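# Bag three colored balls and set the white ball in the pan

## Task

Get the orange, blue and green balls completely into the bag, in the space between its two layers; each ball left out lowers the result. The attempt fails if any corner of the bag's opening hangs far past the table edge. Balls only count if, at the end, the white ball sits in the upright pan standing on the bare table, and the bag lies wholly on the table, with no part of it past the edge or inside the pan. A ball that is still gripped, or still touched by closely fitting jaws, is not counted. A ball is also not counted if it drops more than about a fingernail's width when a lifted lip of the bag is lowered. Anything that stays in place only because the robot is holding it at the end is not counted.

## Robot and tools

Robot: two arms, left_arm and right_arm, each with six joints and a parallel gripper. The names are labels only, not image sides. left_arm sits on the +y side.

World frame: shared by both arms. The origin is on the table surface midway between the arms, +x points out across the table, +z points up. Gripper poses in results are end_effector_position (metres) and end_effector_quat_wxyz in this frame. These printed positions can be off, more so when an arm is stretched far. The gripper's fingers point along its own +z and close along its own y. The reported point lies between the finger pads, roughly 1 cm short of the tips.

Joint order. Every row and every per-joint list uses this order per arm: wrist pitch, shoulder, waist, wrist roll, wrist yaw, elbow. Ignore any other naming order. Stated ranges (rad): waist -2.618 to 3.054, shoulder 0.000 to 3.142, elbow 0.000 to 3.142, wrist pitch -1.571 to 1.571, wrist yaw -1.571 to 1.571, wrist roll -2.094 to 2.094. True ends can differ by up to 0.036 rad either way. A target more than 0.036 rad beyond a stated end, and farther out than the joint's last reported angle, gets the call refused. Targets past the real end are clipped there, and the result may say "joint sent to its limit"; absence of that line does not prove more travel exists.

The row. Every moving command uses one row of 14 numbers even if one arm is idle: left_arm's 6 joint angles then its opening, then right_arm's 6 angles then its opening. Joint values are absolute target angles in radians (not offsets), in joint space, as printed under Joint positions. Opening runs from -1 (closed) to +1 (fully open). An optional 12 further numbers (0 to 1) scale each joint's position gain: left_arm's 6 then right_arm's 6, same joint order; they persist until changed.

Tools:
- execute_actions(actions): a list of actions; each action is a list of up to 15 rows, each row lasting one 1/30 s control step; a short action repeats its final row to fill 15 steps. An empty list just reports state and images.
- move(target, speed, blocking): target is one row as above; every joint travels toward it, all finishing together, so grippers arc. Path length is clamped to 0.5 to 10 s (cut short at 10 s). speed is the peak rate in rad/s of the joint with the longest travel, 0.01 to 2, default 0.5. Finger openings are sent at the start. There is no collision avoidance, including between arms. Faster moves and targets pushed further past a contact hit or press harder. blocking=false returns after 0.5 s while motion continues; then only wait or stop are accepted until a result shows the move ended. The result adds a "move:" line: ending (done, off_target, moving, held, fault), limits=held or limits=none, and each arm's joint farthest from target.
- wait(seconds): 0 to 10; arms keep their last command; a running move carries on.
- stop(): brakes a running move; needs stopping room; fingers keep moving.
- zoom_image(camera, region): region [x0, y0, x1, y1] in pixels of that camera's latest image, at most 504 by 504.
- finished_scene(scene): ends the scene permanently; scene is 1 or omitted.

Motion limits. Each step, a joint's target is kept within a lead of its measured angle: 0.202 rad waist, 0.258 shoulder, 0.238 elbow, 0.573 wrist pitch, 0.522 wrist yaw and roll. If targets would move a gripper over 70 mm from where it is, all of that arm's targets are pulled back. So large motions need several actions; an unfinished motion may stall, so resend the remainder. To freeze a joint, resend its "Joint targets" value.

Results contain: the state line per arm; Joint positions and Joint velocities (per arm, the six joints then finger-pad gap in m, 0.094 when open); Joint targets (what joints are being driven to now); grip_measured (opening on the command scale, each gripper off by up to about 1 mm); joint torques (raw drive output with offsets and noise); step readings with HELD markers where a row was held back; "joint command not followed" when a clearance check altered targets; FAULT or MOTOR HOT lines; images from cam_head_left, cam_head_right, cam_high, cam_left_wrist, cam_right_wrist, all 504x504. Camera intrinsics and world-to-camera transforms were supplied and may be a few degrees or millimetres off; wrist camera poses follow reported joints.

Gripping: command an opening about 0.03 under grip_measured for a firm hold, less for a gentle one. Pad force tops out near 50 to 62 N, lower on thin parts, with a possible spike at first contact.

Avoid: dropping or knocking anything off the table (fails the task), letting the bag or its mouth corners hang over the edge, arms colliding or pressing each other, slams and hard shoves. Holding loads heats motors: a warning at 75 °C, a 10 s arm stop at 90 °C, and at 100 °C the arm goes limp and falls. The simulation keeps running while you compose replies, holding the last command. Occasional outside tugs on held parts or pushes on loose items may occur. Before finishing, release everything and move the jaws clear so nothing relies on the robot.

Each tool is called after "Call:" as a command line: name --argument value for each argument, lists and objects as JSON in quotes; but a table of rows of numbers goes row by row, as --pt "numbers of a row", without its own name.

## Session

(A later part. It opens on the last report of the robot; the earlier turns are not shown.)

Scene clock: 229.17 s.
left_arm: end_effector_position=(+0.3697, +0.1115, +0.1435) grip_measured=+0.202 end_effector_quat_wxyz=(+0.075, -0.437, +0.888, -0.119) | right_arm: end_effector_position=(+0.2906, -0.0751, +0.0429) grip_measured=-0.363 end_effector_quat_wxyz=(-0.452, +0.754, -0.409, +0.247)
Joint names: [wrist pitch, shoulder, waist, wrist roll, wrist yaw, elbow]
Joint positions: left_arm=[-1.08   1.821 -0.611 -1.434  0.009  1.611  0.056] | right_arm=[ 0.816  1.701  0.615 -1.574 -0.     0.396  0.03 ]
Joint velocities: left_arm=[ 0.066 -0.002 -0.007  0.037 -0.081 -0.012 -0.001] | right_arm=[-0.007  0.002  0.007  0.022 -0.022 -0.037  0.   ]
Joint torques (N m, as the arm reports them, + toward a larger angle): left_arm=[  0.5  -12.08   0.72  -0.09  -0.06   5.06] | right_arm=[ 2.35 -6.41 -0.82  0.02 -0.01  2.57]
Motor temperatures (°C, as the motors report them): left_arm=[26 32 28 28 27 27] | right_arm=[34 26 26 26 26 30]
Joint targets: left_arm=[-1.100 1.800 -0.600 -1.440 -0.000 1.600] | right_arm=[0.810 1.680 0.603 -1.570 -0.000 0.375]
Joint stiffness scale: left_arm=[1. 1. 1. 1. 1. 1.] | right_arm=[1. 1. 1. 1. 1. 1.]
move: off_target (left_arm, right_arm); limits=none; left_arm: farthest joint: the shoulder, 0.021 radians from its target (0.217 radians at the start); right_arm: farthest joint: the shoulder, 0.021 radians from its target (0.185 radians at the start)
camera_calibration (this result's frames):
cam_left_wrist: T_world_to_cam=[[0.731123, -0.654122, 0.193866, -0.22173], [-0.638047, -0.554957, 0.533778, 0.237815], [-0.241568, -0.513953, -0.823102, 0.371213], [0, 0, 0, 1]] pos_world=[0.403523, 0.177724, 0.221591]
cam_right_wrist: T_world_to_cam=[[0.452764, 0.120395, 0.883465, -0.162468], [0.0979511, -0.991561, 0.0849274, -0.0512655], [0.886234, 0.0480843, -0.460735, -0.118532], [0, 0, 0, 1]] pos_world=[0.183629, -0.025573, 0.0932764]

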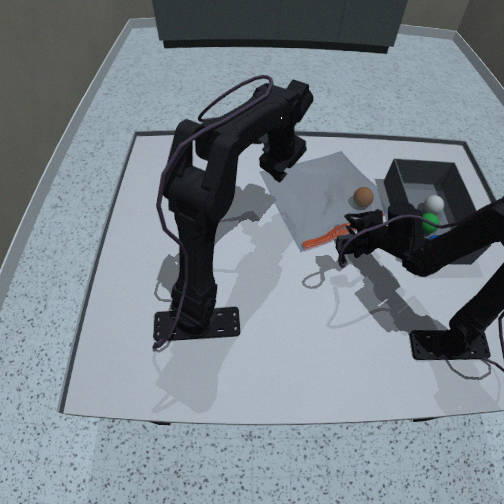

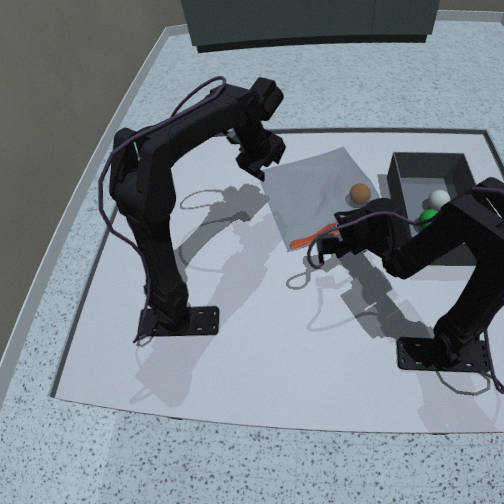

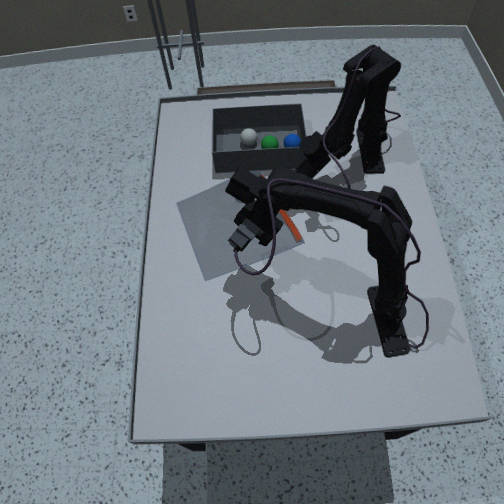

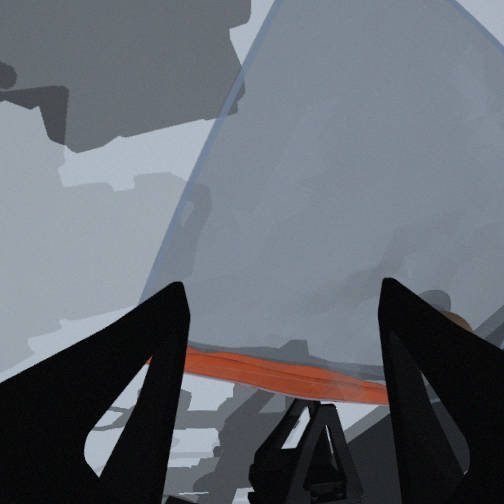

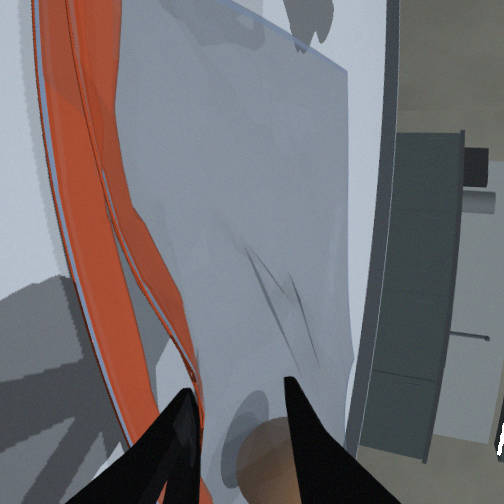

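Call:
execute_actions --actions '[[[-1.1,1.8,-0.6,-1.44,0,1.6,0.2,0.83,1.705,0.603,-1.57,0,0.435,-0.36]],[[-1.1,1.8,-0.6,-1.44,0,1.6,0.2,0.836,1.73,0.603,-1.57,0,0.451,-0.36]],[[-1.1,1.8,-0.6,-1.44,0,1.6,0.2,0.842,1.755,0.603,-1.57,0,0.467,-0.36]],[[-1.1,1.8,-0.6,-1.44,0,1.6,0.2,0.849,1.78,0.603,-1.57,0,0.483,-0.36]],[[-1.1,1.8,-0.6,-1.44,0,1.6,0.2,0.856,1.805,0.603,-1.57,0,0.499,-0.36]],[[-1.1,1.8,-0.6,-1.44,0,1.6,0.2,0.862,1.828,0.603,-1.57,0,0.515,-0.36]]]'

Scene clock: 238.03 s.
left_arm: end_effector_position=(+0.3697, +0.1115, +0.1435) grip_measured=+0.202 end_effector_quat_wxyz=(+0.075, -0.437, +0.888, -0.119) | right_arm: end_effector_position=(+0.3088, -0.0633, +0.0295) grip_measured=-0.363 end_effector_quat_wxyz=(-0.448, +0.756, -0.410, +0.245)
Joint names: [wrist pitch, shoulder, waist, wrist roll, wrist yaw, elbow]
Joint positions: left_arm=[-1.08   1.821 -0.611 -1.434  0.009  1.611  0.056] | right_arm=[ 0.846  1.825  0.615 -1.574 -0.     0.479  0.03 ]
Joint velocities: left_arm=[-0.037 -0.012  0.002 -0.066  0.007  0.007 -0.   ] | right_arm=[-0.051 -0.017 -0.002 -0.066 -0.022 -0.012 -0.   ]
Joint torques (N m, as the arm reports them, + toward a larger angle): left_arm=[  0.51 -12.08   0.72  -0.09  -0.05   4.97] | right_arm=[ 2.59 -5.4  -0.79  0.02 -0.01  6.02]
Motor temperatures (°C, as the motors report them): left_arm=[26 32 28 28 27 26] | right_arm=[34 26 26 26 26 30]
Joint targets: left_arm=[-1.100 1.800 -0.600 -1.440 -0.000 1.600] | right_arm=[0.862 1.828 0.603 -1.570 0.000 0.515]
Joint stiffness scale: left_arm=[1. 1. 1. 1. 1. 1.] | right_arm=[1. 1. 1. 1. 1. 1.]
Step readings (joint positions; steps 1 to 15: 1st action; 16 to 30: 2nd action; 31 to 45: 3rd action; 46 to 60: 4th action; 61 to 75: 5th action; 76 to 90: 6th action):
0: left_arm=[-1.080 1.821 -0.611 -1.434 0.009 1.611] | right_arm=[0.816 1.701 0.615 -1.574 -0.000 0.396]
1: left_arm=[-1.080 1.821 -0.611 -1.434 0.009 1.611] | right_arm=[0.816 1.701 0.615 -1.574 -0.000 0.396]
2: left_arm=[-1.080 1.821 -0.611 -1.434 0.009 1.611] | right_arm=[0.816 1.701 0.615 -1.574 -0.000 0.396]
4: left_arm=[-1.080 1.821 -0.611 -1.434 0.009 1.611] | right_arm=[0.816 1.701 0.615 -1.574 -0.000 0.396]
8: left_arm=[-1.080 1.821 -0.611 -1.434 0.009 1.611] | right_arm=[0.816 1.701 0.615 -1.574 -0.000 0.396]
15: left_arm=[-1.080 1.821 -0.611 -1.434 0.009 1.611] | right_arm=[0.816 1.701 0.615 -1.574 -0.000 0.396]
16: left_arm=[-1.080 1.821 -0.611 -1.434 0.009 1.611] | right_arm=[0.817 1.704 0.615 -1.574 -0.000 0.398]
17: left_arm=[-1.080 1.821 -0.611 -1.434 0.009 1.611] | right_arm=[0.818 1.712 0.615 -1.574 -0.000 0.404]
19: left_arm=[-1.080 1.821 -0.611 -1.434 0.009 1.611] | right_arm=[0.818 1.724 0.615 -1.574 -0.000 0.413]
23: left_arm=[-1.080 1.821 -0.611 -1.434 0.009 1.611] | right_arm=[0.819 1.726 0.615 -1.574 -0.000 0.415]
30: left_arm=[-1.080 1.821 -0.611 -1.434 0.009 1.611] | right_arm=[0.820 1.726 0.615 -1.574 -0.000 0.415]
31: left_arm=[-1.080 1.821 -0.611 -1.434 0.009 1.611] | right_arm=[0.821 1.730 0.615 -1.574 -0.000 0.417]
32: left_arm=[-1.080 1.821 -0.611 -1.434 0.009 1.611] | right_arm=[0.823 1.737 0.615 -1.574 -0.000 0.422]
34: left_arm=[-1.080 1.821 -0.611 -1.434 0.009 1.611] | right_arm=[0.824 1.748 0.615 -1.574 -0.000 0.429]
38: left_arm=[-1.080 1.821 -0.611 -1.434 0.009 1.611] | right_arm=[0.824 1.751 0.615 -1.574 -0.000 0.430]
45: left_arm=[-1.080 1.821 -0.611 -1.434 0.009 1.611] | right_arm=[0.826 1.751 0.615 -1.574 -0.000 0.430]
46: left_arm=[-1.080 1.821 -0.611 -1.434 0.009 1.611] | right_arm=[0.828 1.755 0.615 -1.574 -0.000 0.432]
47: left_arm=[-1.080 1.821 -0.611 -1.434 0.009 1.611] | right_arm=[0.829 1.762 0.615 -1.574 -0.000 0.437]
49: left_arm=[-1.080 1.821 -0.611 -1.434 0.009 1.611] | right_arm=[0.831 1.774 0.615 -1.574 -0.000 0.445]
53: left_arm=[-1.080 1.821 -0.611 -1.434 0.009 1.611] | right_arm=[0.831 1.777 0.615 -1.574 -0.000 0.447]
60: left_arm=[-1.080 1.821 -0.611 -1.434 0.009 1.611] | right_arm=[0.833 1.777 0.615 -1.574 -0.000 0.447]
61: left_arm=[-1.080 1.821 -0.611 -1.434 0.009 1.611] | right_arm=[0.834 1.780 0.615 -1.574 -0.000 0.449]
62: left_arm=[-1.080 1.821 -0.611 -1.434 0.009 1.611] | right_arm=[0.836 1.787 0.615 -1.574 -0.000 0.454]
64: left_arm=[-1.080 1.821 -0.611 -1.434 0.009 1.611] | right_arm=[0.838 1.799 0.615 -1.574 -0.000 0.461]
68: left_arm=[-1.080 1.821 -0.611 -1.434 0.009 1.611] | right_arm=[0.838 1.802 0.615 -1.574 -0.000 0.463]
75: left_arm=[-1.080 1.821 -0.611 -1.434 0.009 1.611] | right_arm=[0.840 1.802 0.615 -1.574 -0.000 0.463]
76: left_arm=[-1.080 1.821 -0.611 -1.434 0.009 1.611] | right_arm=[0.841 1.805 0.615 -1.574 -0.000 0.465]
77: left_arm=[-1.080 1.821 -0.611 -1.434 0.009 1.611] | right_arm=[0.843 1.811 0.615 -1.574 -0.000 0.470]
79: left_arm=[-1.080 1.821 -0.611 -1.434 0.009 1.611] | right_arm=[0.844 1.822 0.615 -1.574 -0.000 0.477]
83: left_arm=[-1.080 1.821 -0.611 -1.434 0.009 1.611] | right_arm=[0.845 1.825 0.615 -1.574 -0.000 0.479]
90: Joint positions above
camera_calibration (this result's frames):
cam_left_wrist: T_world_to_cam=[[0.731123, -0.654122, 0.193866, -0.22173], [-0.638047, -0.554957, 0.533778, 0.237815], [-0.241568, -0.513953, -0.823102, 0.371213], [0, 0, 0, 1]] pos_world=[0.403523, 0.177724, 0.221591]
cam_right_wrist: T_world_to_cam=[[0.460666, 0.125505, 0.878655, -0.162278], [0.0987347, -0.991054, 0.0897944, -0.0406126], [0.882065, 0.0453885, -0.468937, -0.140003], [0, 0, 0, 1]] pos_world=[0.202257, -0.0135282, 0.0805801]

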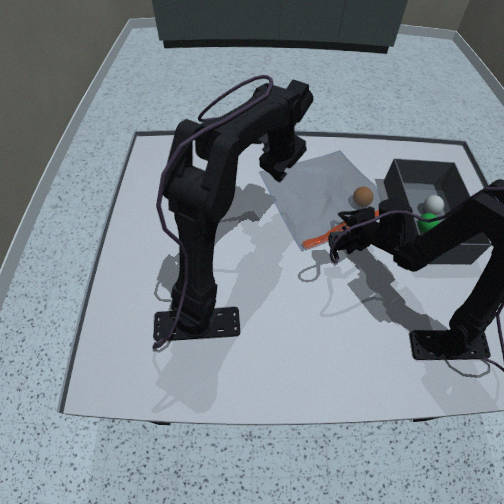

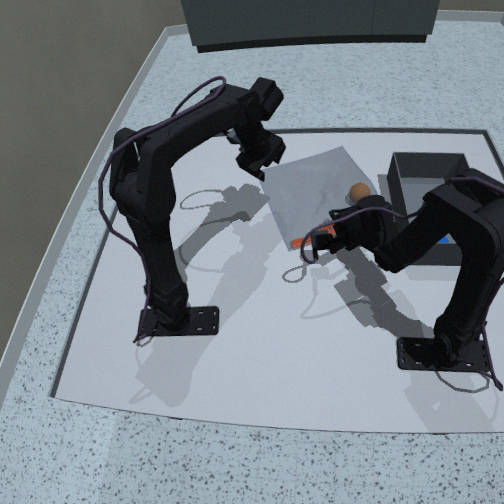

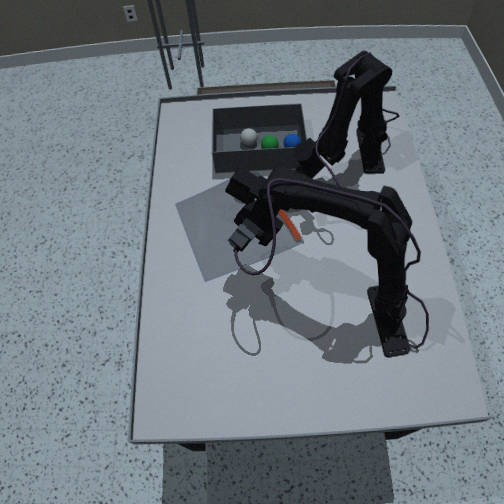

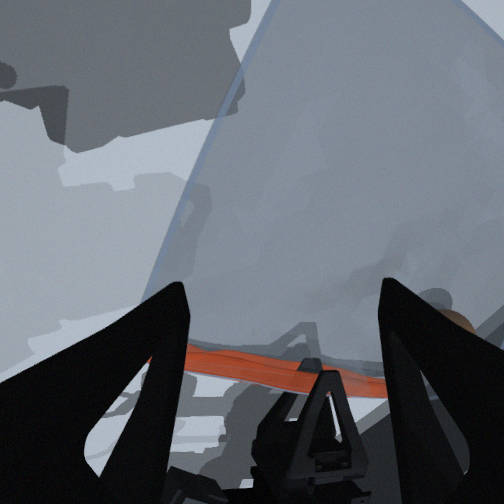

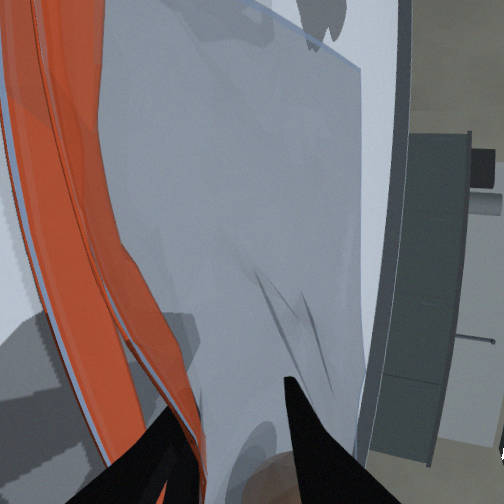

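Fingertip is past the strip. Close it.

Call:
execute_actions --actions '[[[-1.1,1.8,-0.6,-1.44,0,1.6,0.2,0.862,1.828,0.603,-1.57,0,0.515,-0.6]],[[-1.1,1.8,-0.6,-1.44,0,1.6,0.2,0.862,1.828,0.603,-1.57,0,0.515,-0.85]],[[-1.1,1.8,-0.6,-1.44,0,1.6,0.2,0.862,1.828,0.603,-1.57,0,0.515,-1]]]'

Scene clock: 243.10 s.
left_arm: end_effector_position=(+0.3697, +0.1115, +0.1435) grip_measured=+0.202 end_effector_quat_wxyz=(+0.075, -0.437, +0.888, -0.119) | right_arm: end_effector_position=(+0.3088, -0.0633, +0.0296) grip_measured=-0.978 end_effector_quat_wxyz=(-0.448, +0.756, -0.410, +0.245)
Joint names: [wrist pitch, shoulder, waist, wrist roll, wrist yaw, elbow]
Joint positions: left_arm=[-1.08   1.821 -0.611 -1.434  0.009  1.611  0.056] | right_arm=[ 0.846  1.825  0.615 -1.574 -0.     0.479  0.001]
Joint velocities: left_arm=[-0.007  0.012  0.002  0.037 -0.037  0.007 -0.001] | right_arm=[ 0.007 -0.007 -0.017  0.037 -0.022 -0.022 -0.001]
Joint torques (N m, as the arm reports them, + toward a larger angle): left_arm=[  0.5  -12.06   0.69  -0.09  -0.05   4.98] | right_arm=[ 2.58 -5.41 -0.79  0.02 -0.01  6.04]
Motor temperatures (°C, as the motors report them): left_arm=[26 32 28 28 27 26] | right_arm=[35 26 26 26 26 30]
Joint targets: left_arm=[-1.100 1.800 -0.600 -1.440 -0.000 1.600] | right_arm=[0.862 1.828 0.603 -1.570 0.000 0.515]
Joint stiffness scale: left_arm=[1. 1. 1. 1. 1. 1.] | right_arm=[1. 1. 1. 1. 1. 1.]
Step readings (joint positions; steps 1 to 15: 1st action; 16 to 30: 2nd action; 31 to 45: 3rd action):
0: left_arm=[-1.080 1.821 -0.611 -1.434 0.009 1.611] | right_arm=[0.846 1.825 0.615 -1.574 -0.000 0.479]
1: left_arm=[-1.080 1.821 -0.611 -1.434 0.009 1.611] | right_arm=[0.846 1.825 0.615 -1.574 -0.000 0.479]
2: left_arm=[-1.080 1.821 -0.611 -1.434 0.009 1.611] | right_arm=[0.846 1.825 0.615 -1.574 -0.000 0.479]
4: left_arm=[-1.080 1.821 -0.611 -1.434 0.009 1.611] | right_arm=[0.846 1.825 0.615 -1.574 -0.000 0.479]
8: left_arm=[-1.080 1.821 -0.611 -1.434 0.009 1.611] | right_arm=[0.846 1.825 0.615 -1.574 -0.000 0.479]
15: left_arm=[-1.080 1.821 -0.611 -1.434 0.009 1.611] | right_arm=[0.846 1.825 0.615 -1.574 -0.000 0.479]
16: left_arm=[-1.080 1.821 -0.611 -1.434 0.009 1.611] | right_arm=[0.846 1.825 0.615 -1.574 -0.000 0.479]
17: left_arm=[-1.080 1.821 -0.611 -1.434 0.009 1.611] | right_arm=[0.846 1.825 0.615 -1.574 -0.000 0.479]
19: left_arm=[-1.080 1.821 -0.611 -1.434 0.009 1.611] | right_arm=[0.846 1.825 0.615 -1.574 -0.000 0.479]
23: left_arm=[-1.080 1.821 -0.611 -1.434 0.009 1.611] | right_arm=[0.846 1.825 0.615 -1.574 -0.000 0.479]
30: left_arm=[-1.080 1.821 -0.611 -1.434 0.009 1.611] | right_arm=[0.846 1.825 0.615 -1.574 -0.000 0.479]
31: left_arm=[-1.080 1.821 -0.611 -1.434 0.009 1.611] | right_arm=[0.846 1.825 0.615 -1.574 -0.000 0.479]
32: left_arm=[-1.080 1.821 -0.611 -1.434 0.009 1.611] | right_arm=[0.846 1.825 0.615 -1.574 -0.000 0.479]
34: left_arm=[-1.080 1.821 -0.611 -1.434 0.009 1.611] | right_arm=[0.846 1.825 0.615 -1.574 -0.000 0.479]
38: left_arm=[-1.080 1.821 -0.611 -1.434 0.009 1.611] | right_arm=[0.846 1.825 0.615 -1.574 -0.000 0.479]
45: Joint positions above
camera_calibration (this result's frames):
cam_left_wrist: T_world_to_cam=[[0.731123, -0.654122, 0.193866, -0.22173], [-0.638047, -0.554957, 0.533778, 0.237815], [-0.241568, -0.513953, -0.823102, 0.371213], [0, 0, 0, 1]] pos_world=[0.403523, 0.177724, 0.221591]
cam_right_wrist: T_world_to_cam=[[0.460385, 0.125323, 0.878829, -0.162301], [0.0987059, -0.991073, 0.0896207, -0.0405866], [0.882215, 0.0454856, -0.468645, -0.140048], [0, 0, 0, 1]] pos_world=[0.202279, -0.0135141, 0.0806395]

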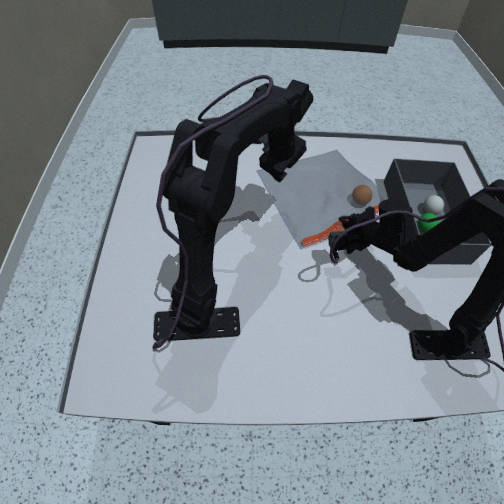

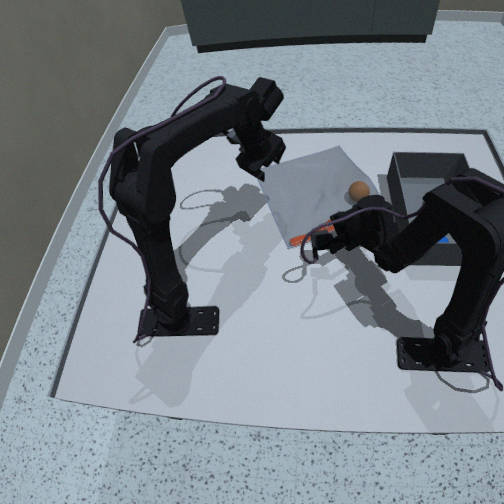

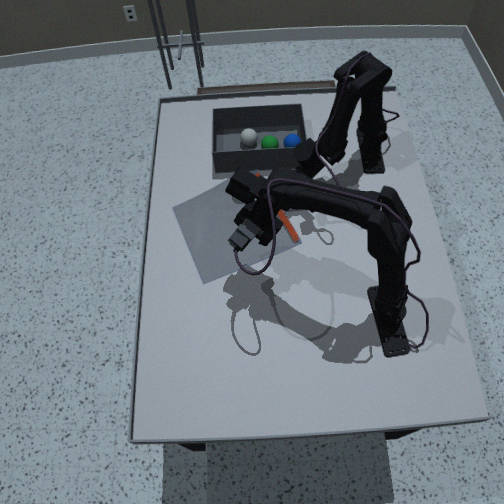

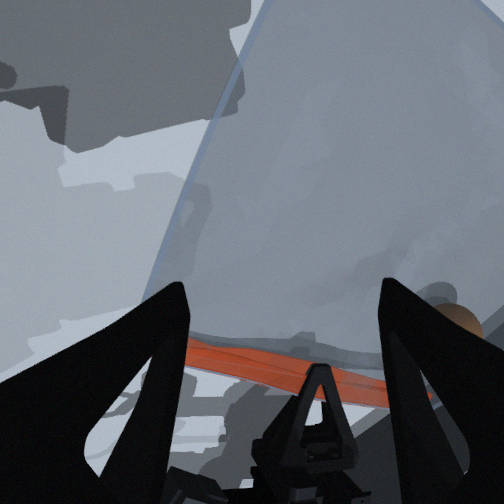

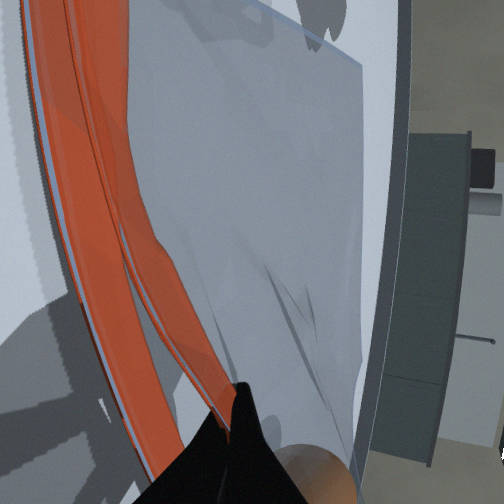

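Call:
move --target '[-1.1,1.6,-0.2,-1.44,0,1.5,0.2, 0.60,1.70,0.603,-1.57,0,0.60,-1]' --speed 0.2

Call:
move --target '[-1.1,1.6,-0.2,-1.44,0,1.5,0.2, 0.59,1.70,0.90,-1.57,0,0.65,-1]' --speed 0.1

Scene clock: 265.40 s.
left_arm: end_effector_position=(+0.3899, +0.2695, +0.1851) grip_measured=+0.202 end_effector_quat_wxyz=(+0.133, -0.601, +0.777, -0.136) | right_arm: end_effector_position=(+0.3143, -0.0597, +0.0484) grip_measured=-0.978 end_effector_quat_wxyz=(-0.427, +0.768, -0.416, +0.233)
Joint names: [wrist pitch, shoulder, waist, wrist roll, wrist yaw, elbow]
Joint positions: left_arm=[-1.081  1.619 -0.208 -1.434  0.008  1.512  0.056] | right_arm=[ 0.606  1.722  0.615 -1.574 -0.     0.563  0.001]
Joint velocities: left_arm=[ 0.022 -0.002  0.012 -0.022  0.022 -0.022 -0.001] | right_arm=[ 0.095  0.017 -0.012 -0.007 -0.022  0.002 -0.001]
Joint torques (N m, as the arm reports them, + toward a larger angle): left_arm=[  0.69 -10.     0.53  -0.09  -0.05   5.  ] | right_arm=[ 2.29 -7.12 -0.81  0.02 -0.01  6.8 ]
Motor temperatures (°C, as the motors report them): left_arm=[26 32 28 28 27 26] | right_arm=[35 27 26 26 26 31]
Joint targets: left_arm=[-1.100 1.600 -0.200 -1.440 -0.000 1.500] | right_arm=[0.600 1.700 0.603 -1.570 -0.000 0.600]
Joint stiffness scale: left_arm=[1. 1. 1. 1. 1. 1.] | right_arm=[1. 1. 1. 1. 1. 1.]
move: off_target (right_arm); limits=none; left_arm: farthest joint: the shoulder, 0.019 radians from its target (0.221 radians at the start); right_arm: farthest joint: the elbow, 0.037 radians from its target (0.121 radians at the start)
camera_calibration (this result's frames):
cam_left_wrist: T_world_to_cam=[[0.904714, -0.312592, 0.289447, -0.318669], [-0.421533, -0.755192, 0.501991, 0.291592], [0.0616702, -0.57617, -0.815, 0.388608], [0, 0, 0, 1]] pos_world=[0.387255, 0.344499, 0.262577]
cam_right_wrist: T_world_to_cam=[[0.49951, 0.150619, 0.853114, -0.191352], [0.103305, -0.988099, 0.113965, -0.0417153], [0.860127, 0.0312044, -0.509125, -0.128241], [0, 0, 0, 1]] pos_world=[0.210195, -0.00839582, 0.102709]

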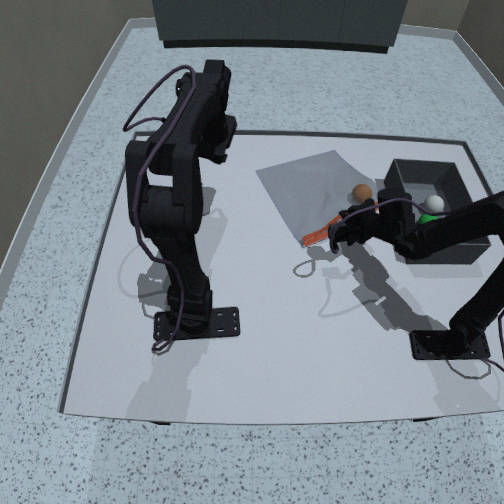

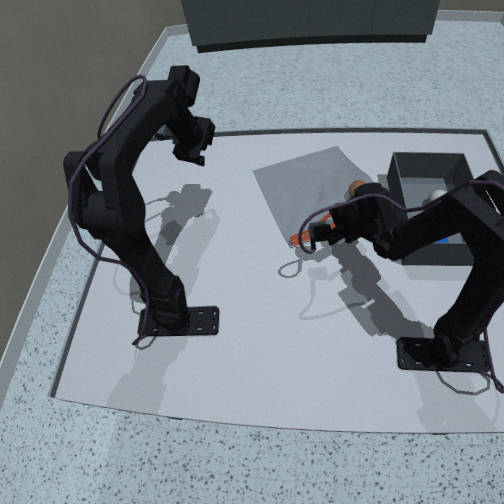

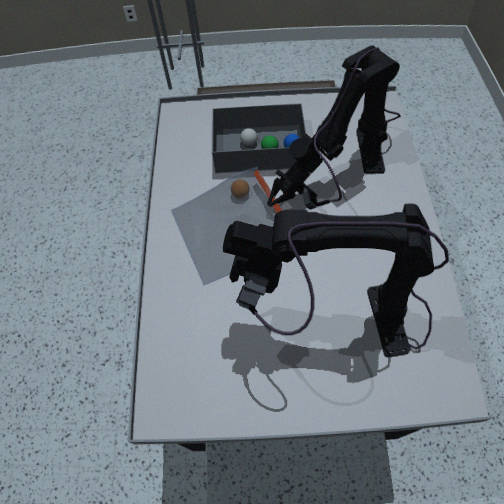

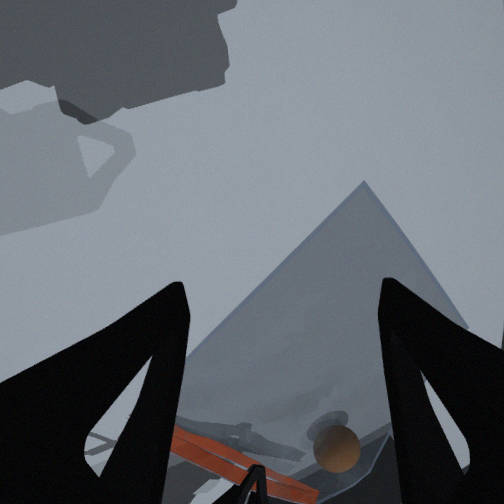

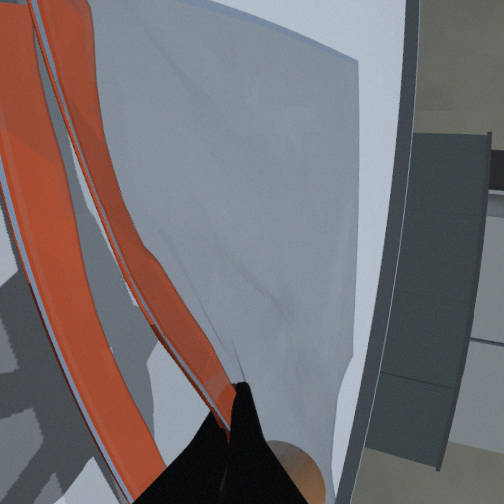

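Scene clock: 268.57 s.
left_arm: end_effector_position=(+0.3899, +0.2695, +0.1851) grip_measured=+0.202 end_effector_quat_wxyz=(+0.133, -0.601, +0.777, -0.136) | right_arm: end_effector_position=(+0.2480, +0.0386, +0.0641) grip_measured=-0.978 end_effector_quat_wxyz=(-0.471, +0.809, -0.304, +0.179)
Joint names: [wrist pitch, shoulder, waist, wrist roll, wrist yaw, elbow]
Joint positions: left_arm=[-1.081  1.619 -0.208 -1.434  0.008  1.512  0.056] | right_arm=[ 0.595  1.722  0.889 -1.574 -0.     0.611  0.001]
Joint velocities: left_arm=[ 0.051  0.002 -0.017  0.007  0.007  0.002  0.   ] | right_arm=[-0.066 -0.002 -0.007  0.022  0.022  0.012 -0.   ]
Joint torques (N m, as the arm reports them, + toward a larger angle): left_arm=[  0.69 -10.01   0.56  -0.1   -0.05   5.02] | right_arm=[ 2.33 -7.35  0.81  0.02 -0.01  7.07]
Motor temperatures (°C, as the motors report them): left_arm=[26 32 28 28 27 26] | right_arm=[35 27 26 26 26 31]
Joint targets: left_arm=[-1.100 1.600 -0.200 -1.440 -0.000 1.500] | right_arm=[0.590 1.700 0.900 -1.570 -0.000 0.650]
Joint stiffness scale: left_arm=[1. 1. 1. 1. 1. 1.] | right_arm=[1. 1. 1. 1. 1. 1.]
move: off_target (right_arm); limits=none; left_arm: farthest joint: the shoulder, 0.019 radians from its target (0.019 radians at the start); right_arm: farthest joint: the elbow, 0.039 radians from its target (0.087 radians at the start)
camera_calibration (this result's frames):
cam_left_wrist: T_world_to_cam=[[0.904714, -0.312592, 0.289447, -0.318669], [-0.421533, -0.755192, 0.501991, 0.291592], [0.0616702, -0.57617, -0.815, 0.388608], [0, 0, 0, 1]] pos_world=[0.387255, 0.344499, 0.262577]
cam_right_wrist: T_world_to_cam=[[0.418337, 0.255964, 0.87148, -0.17156], [0.364238, -0.92622, 0.0971965, -0.00553426], [0.832061, 0.276765, -0.480704, -0.0706078], [0, 0, 0, 1]] pos_world=[0.132536, 0.058329, 0.116108]

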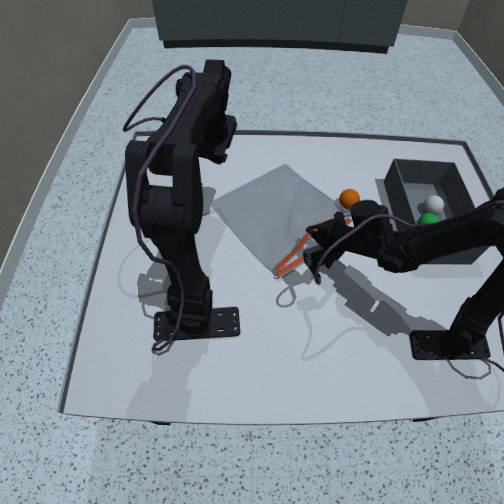

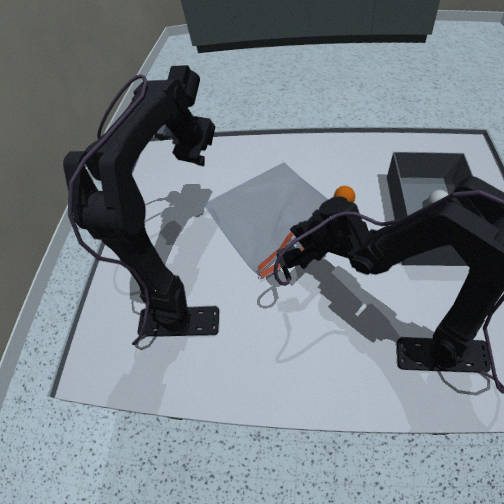

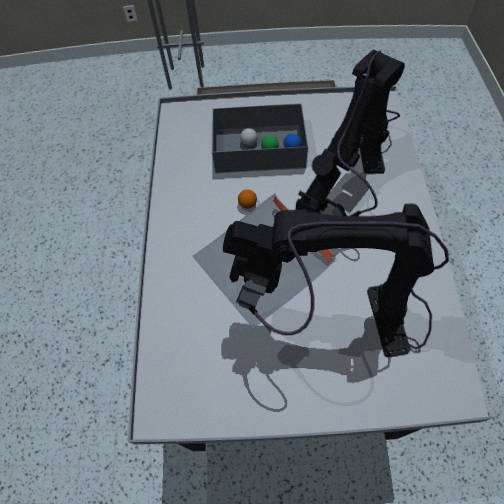

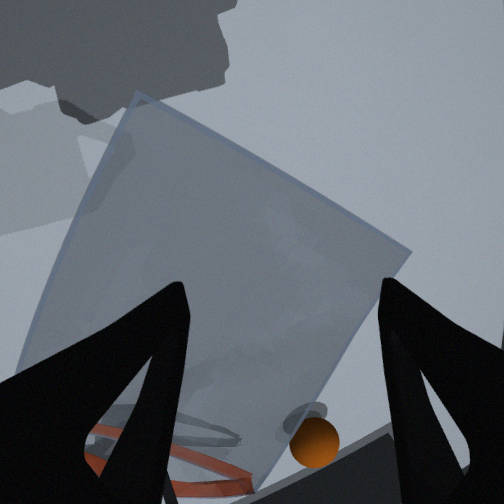

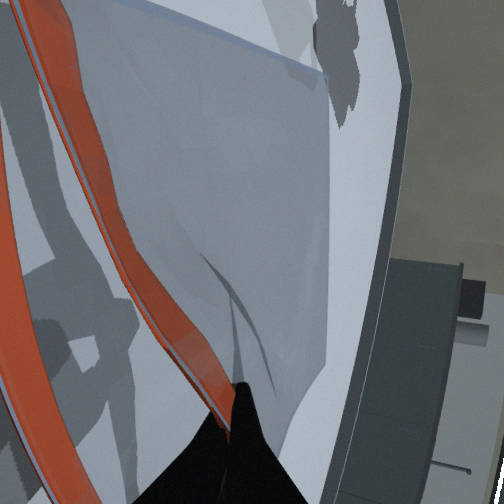

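Call:
move --target '[-1.1,1.6,-0.2,0,-0.6,1.5,-0.3, 1.19,2.09,0.90,-1.57,0,0.75,-1]' --speed 0.4

Scene clock: 293.60 s.
left_arm: end_effector_position=(+0.3901, +0.3701, +0.2125) grip_measured=-0.297 end_effector_quat_wxyz=(+0.198, -0.004, +0.942, +0.272) | right_arm: end_effector_position=(+0.2890, +0.0850, +0.0687) grip_measured=-0.978 end_effector_quat_wxyz=(-0.590, +0.726, -0.273, +0.224)
Joint names: [wrist pitch, shoulder, waist, wrist roll, wrist yaw, elbow]
Joint positions: left_arm=[-1.083  1.619 -0.208 -0.008 -0.585  1.512  0.033] | right_arm=[ 1.171  2.089  0.889 -1.574 -0.     0.713  0.001]
Joint velocities: left_arm=[ 0.007  0.007 -0.002 -0.037  0.007 -0.032  0.   ] | right_arm=[-0.037  0.002 -0.012  0.081  0.081  0.002  0.   ]
Joint torques (N m, as the arm reports them, + toward a larger angle): left_arm=[ 0.65 -9.92  0.53  0.07 -0.35  4.99] | right_arm=[ 2.74 -7.42  0.79  0.03 -0.02  6.05]
Motor temperatures (°C, as the motors report them): left_arm=[26 31 28 28 27 26] | right_arm=[35 28 26 26 26 31]
Joint targets: left_arm=[-1.100 1.600 -0.200 0.000 -0.600 1.500] | right_arm=[1.190 2.090 0.900 -1.570 0.000 0.750]
Joint stiffness scale: left_arm=[1. 1. 1. 1. 1. 1.] | right_arm=[1. 1. 1. 1. 1. 1.]
move: off_target (right_arm); limits=none; left_arm: farthest joint: the shoulder, 0.019 radians from its target (0.019 radians at the start); right_arm: farthest joint: the elbow, 0.037 radians from its target (0.139 radians at the start)
camera_calibration (this result's frames):
cam_left_wrist: T_world_to_cam=[[0.0798974, -0.798469, -0.59671, 0.394532], [-0.966096, -0.209467, 0.150935, 0.438946], [-0.245508, 0.56442, -0.788134, 0.16088], [0, 0, 0, 1]] pos_world=[0.43204, 0.316163, 0.295964]
cam_right_wrist: T_world_to_cam=[[0.227089, 0.0391994, 0.973085, -0.137847], [0.358952, -0.932211, -0.0462157, 0.033973], [0.905309, 0.359786, -0.225765, -0.161044], [0, 0, 0, 1]] pos_world=[0.164903, 0.0950148, 0.0993488]

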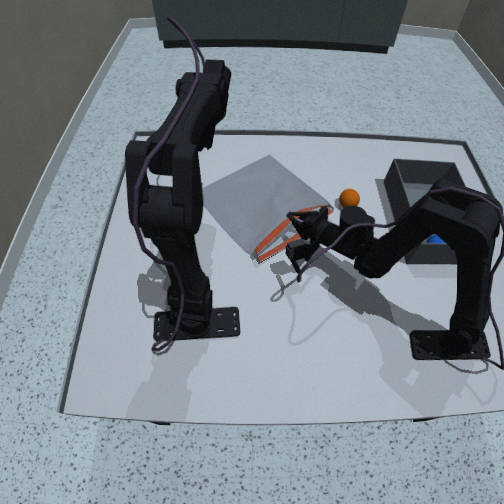

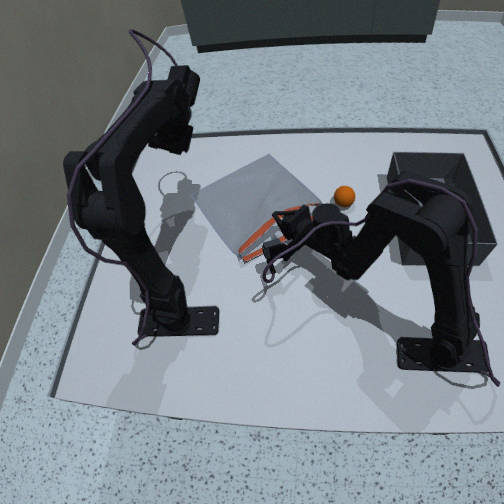

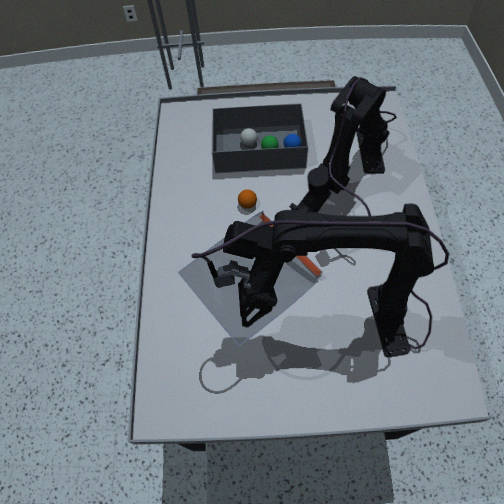

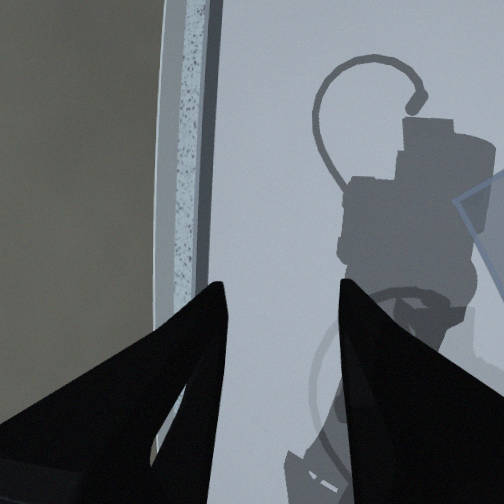

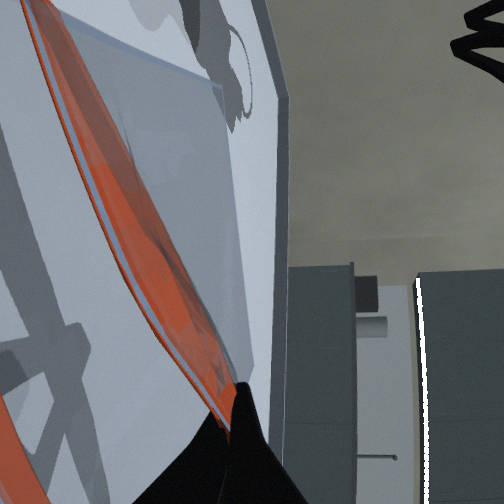

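Call:
move --target '[-1.13,1.48,-1.145,-0.25,-0.39,1.21,-0.2, 0.97,1.945,0.90,-2.0,0,0.77,-1]' --speed 0.4

Scene clock: 309.83 s.
left_arm: end_effector_position=(+0.2273, +0.0980, +0.1418) grip_measured=-0.203 end_effector_quat_wxyz=(+0.186, +0.364, +0.906, +0.112) | right_arm: end_effector_position=(+0.2879, +0.0837, +0.0832) grip_measured=-0.978 end_effector_quat_wxyz=(-0.507, +0.788, -0.116, +0.330)
Joint names: [wrist pitch, shoulder, waist, wrist roll, wrist yaw, elbow]
Joint positions: left_arm=[-1.123  1.498 -1.13  -0.238 -0.407  1.22   0.037] | right_arm=[ 0.968  1.97   0.889 -2.001 -0.     0.731  0.001]
Joint velocities: left_arm=[-0.007 -0.002 -0.007 -0.007  0.051 -0.012 -0.   ] | right_arm=[ 0.007  0.017  0.012 -0.037  0.066  0.007 -0.001]
Joint torques (N m, as the arm reports them, + toward a larger angle): left_arm=[ 0.43 -8.4  -1.02 -0.15 -0.04  4.89] | right_arm=[ 2.53 -9.04  0.79 -0.01 -0.01  6.67]
Motor temperatures (°C, as the motors report them): left_arm=[26 31 28 28 27 26] | right_arm=[36 28 26 26 26 31]
Joint targets: left_arm=[-1.130 1.480 -1.145 -0.250 -0.390 1.210] | right_arm=[0.970 1.945 0.900 -2.000 0.000 0.770]
Joint stiffness scale: left_arm=[1. 1. 1. 1. 1. 1.] | right_arm=[1. 1. 1. 1. 1. 1.]
move: off_target (right_arm); limits=none; left_arm: farthest joint: the shoulder, 0.018 radians from its target (0.139 radians at the start); right_arm: farthest joint: the elbow, 0.039 radians from its target (0.057 radians at the start)
camera_calibration (this result's frames):
cam_left_wrist: T_world_to_cam=[[-0.625845, -0.651274, -0.429139, 0.270323], [-0.779698, 0.536352, 0.323106, 0.0954574], [0.0197392, 0.536813, -0.84347, 0.169], [0, 0, 0, 1]] pos_world=[0.240272, 0.034134, 0.22771]
cam_right_wrist: T_world_to_cam=[[-0.0524754, 0.361008, 0.931085, -0.094662], [0.408342, -0.843102, 0.349909, -0.0207742], [0.91132, 0.398562, -0.103173, -0.171508], [0, 0, 0, 1]] pos_world=[0.159814, 0.0850155, 0.0777125]

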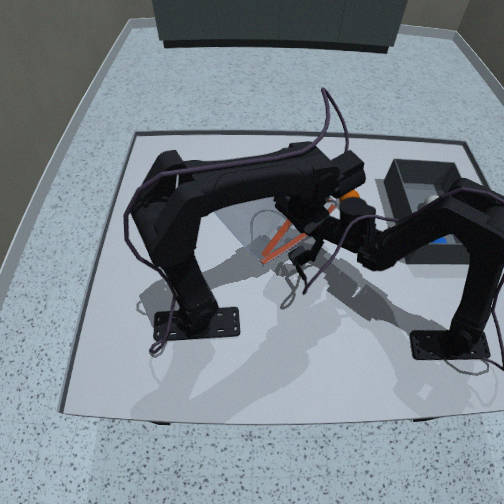

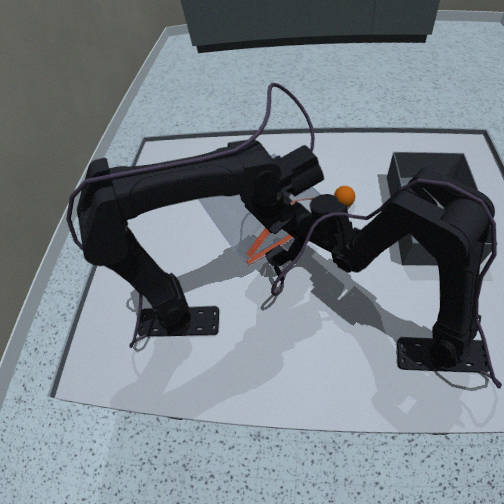

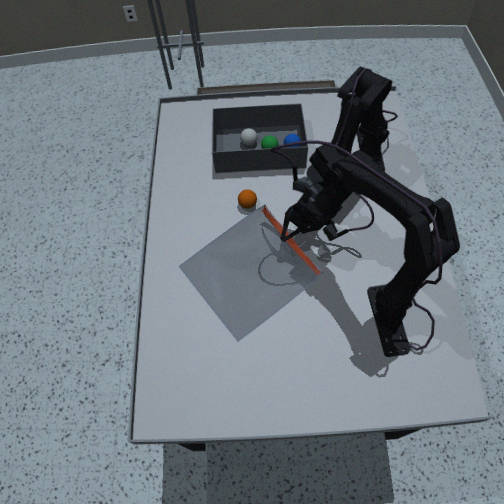

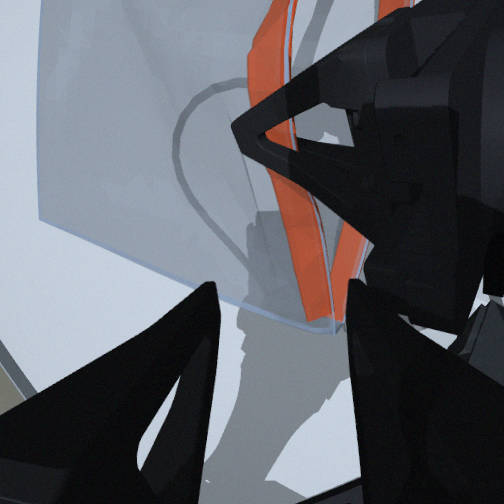

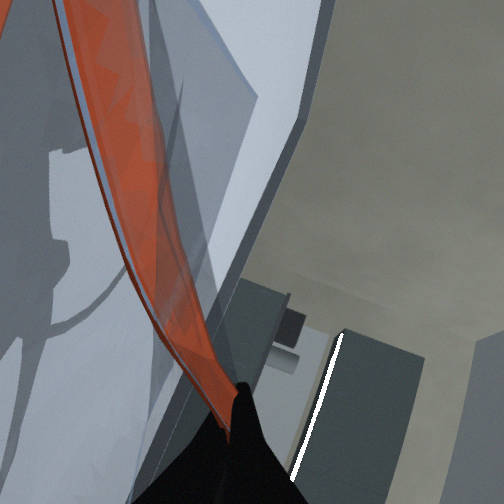

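Call:
move --target '[-1.10,1.44,-1.215,-1.01,-0.515,1.045,-0.2, 0.97,1.945,0.90,-2.0,0,0.77,-1]' --speed 0.3

Scene clock: 331.13 s.
left_arm: end_effector_position=(+0.2060, +0.1262, +0.1133) grip_measured=-0.203 end_effector_quat_wxyz=(+0.227, +0.047, +0.968, +0.099) | right_arm: end_effector_position=(+0.2879, +0.0837, +0.0832) grip_measured=-0.978 end_effector_quat_wxyz=(-0.507, +0.788, -0.115, +0.330)
Joint names: [wrist pitch, shoulder, waist, wrist roll, wrist yaw, elbow]
Joint positions: left_arm=[-1.113  1.46  -1.203 -0.999 -0.497  1.056  0.037] | right_arm=[ 0.967  1.97   0.889 -2.003 -0.     0.731  0.001]
Joint velocities: left_arm=[ 0.022  0.002 -0.007  0.022 -0.007 -0.012 -0.   ] | right_arm=[-0.007 -0.022 -0.002  0.007  0.037 -0.007  0.001]
Joint torques (N m, as the arm reports them, + toward a larger angle): left_arm=[ 0.41 -7.97 -0.79 -0.13 -0.36  4.67] | right_arm=[ 2.51 -7.23  0.01 -0.02 -0.01  4.23]
Motor temperatures (°C, as the motors report them): left_arm=[26 31 28 28 27 26] | right_arm=[36 29 26 26 26 31]
Joint targets: left_arm=[-1.100 1.440 -1.215 -1.010 -0.515 1.045] | right_arm=[0.967 1.970 0.889 -2.002 -0.000 0.731]
Joint stiffness scale: left_arm=[1. 1. 1. 1. 1. 1.] | right_arm=[1. 1. 1. 1. 1. 1.]
move: held (right_arm); limits=held; held on 23 of 99 steps (left_arm, right_arm), including the last (right_arm); left_arm: farthest joint: the shoulder, 0.020 radians from its target (0.058 radians at the start); right_arm: farthest joint: the elbow, 0.039 radians from its target (0.039 radians at the start)
joint command not followed: on one or more control steps a check withheld the commanded joint targets of the left arm, and it was not sent them on those steps.
cause: the commanded joint targets would bring a part of the robot too close to another arm (this arm's wrist (the part past the wrist pitch) and the other arm's wrist (the part past the wrist pitch)); next, command targets that bring no part of the robot closer to that arm.
joint command not followed: on one or more control steps a check withheld the commanded joint targets of the right arm, and it was not sent them on those steps. On the call's last step the targets were still withheld.
cause: the commanded joint targets would bring a part of the robot too close to another arm (this arm's wrist (the part past the wrist pitch) and the other arm's wrist (the part past the wrist pitch)); next, command targets that bring no part of the robot closer to that arm.
camera_calibration (this result's frames):
cam_left_wrist: T_world_to_cam=[[-0.0725059, -0.946622, -0.314084, 0.173343], [-0.986095, 0.0208258, 0.164872, 0.198467], [-0.14953, 0.321671, -0.93497, 0.202614], [0, 0, 0, 1]] pos_world=[0.238572, 0.0947823, 0.211161]
cam_right_wrist: T_world_to_cam=[[-0.053708, 0.362379, 0.930482, -0.0942807], [0.408377, -0.842367, 0.351634, -0.0209668], [0.911232, 0.398873, -0.102746, -0.17153], [0, 0, 0, 1]] pos_world=[0.159803, 0.0849225, 0.0774752]

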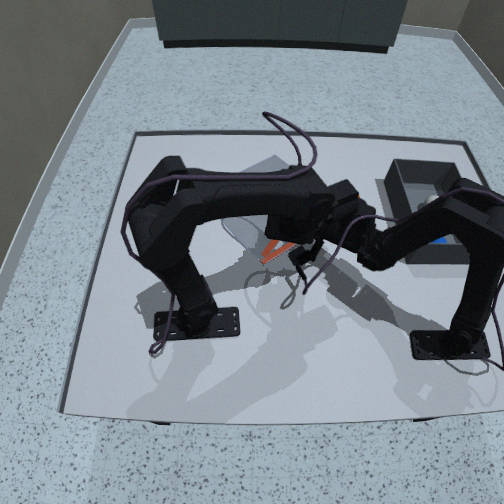

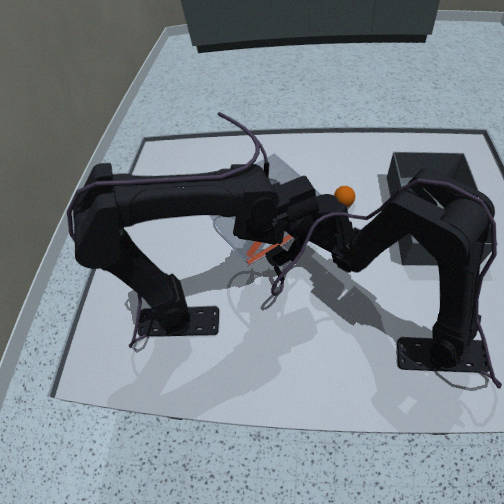

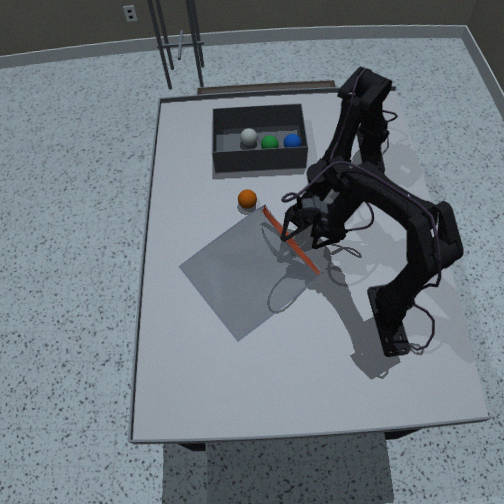

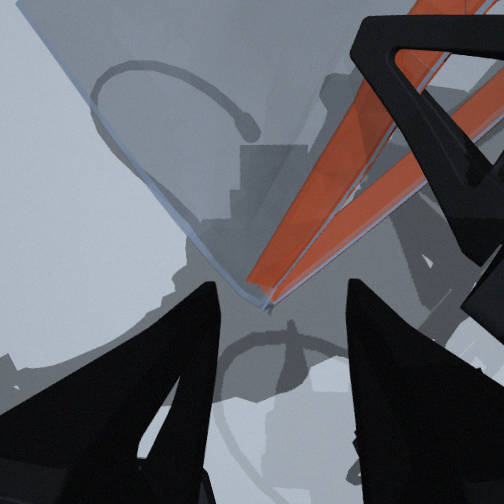

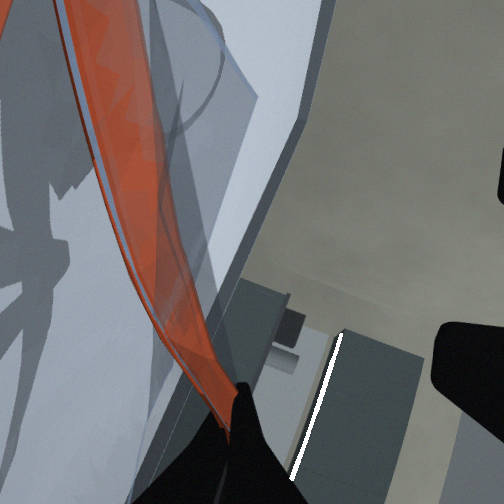

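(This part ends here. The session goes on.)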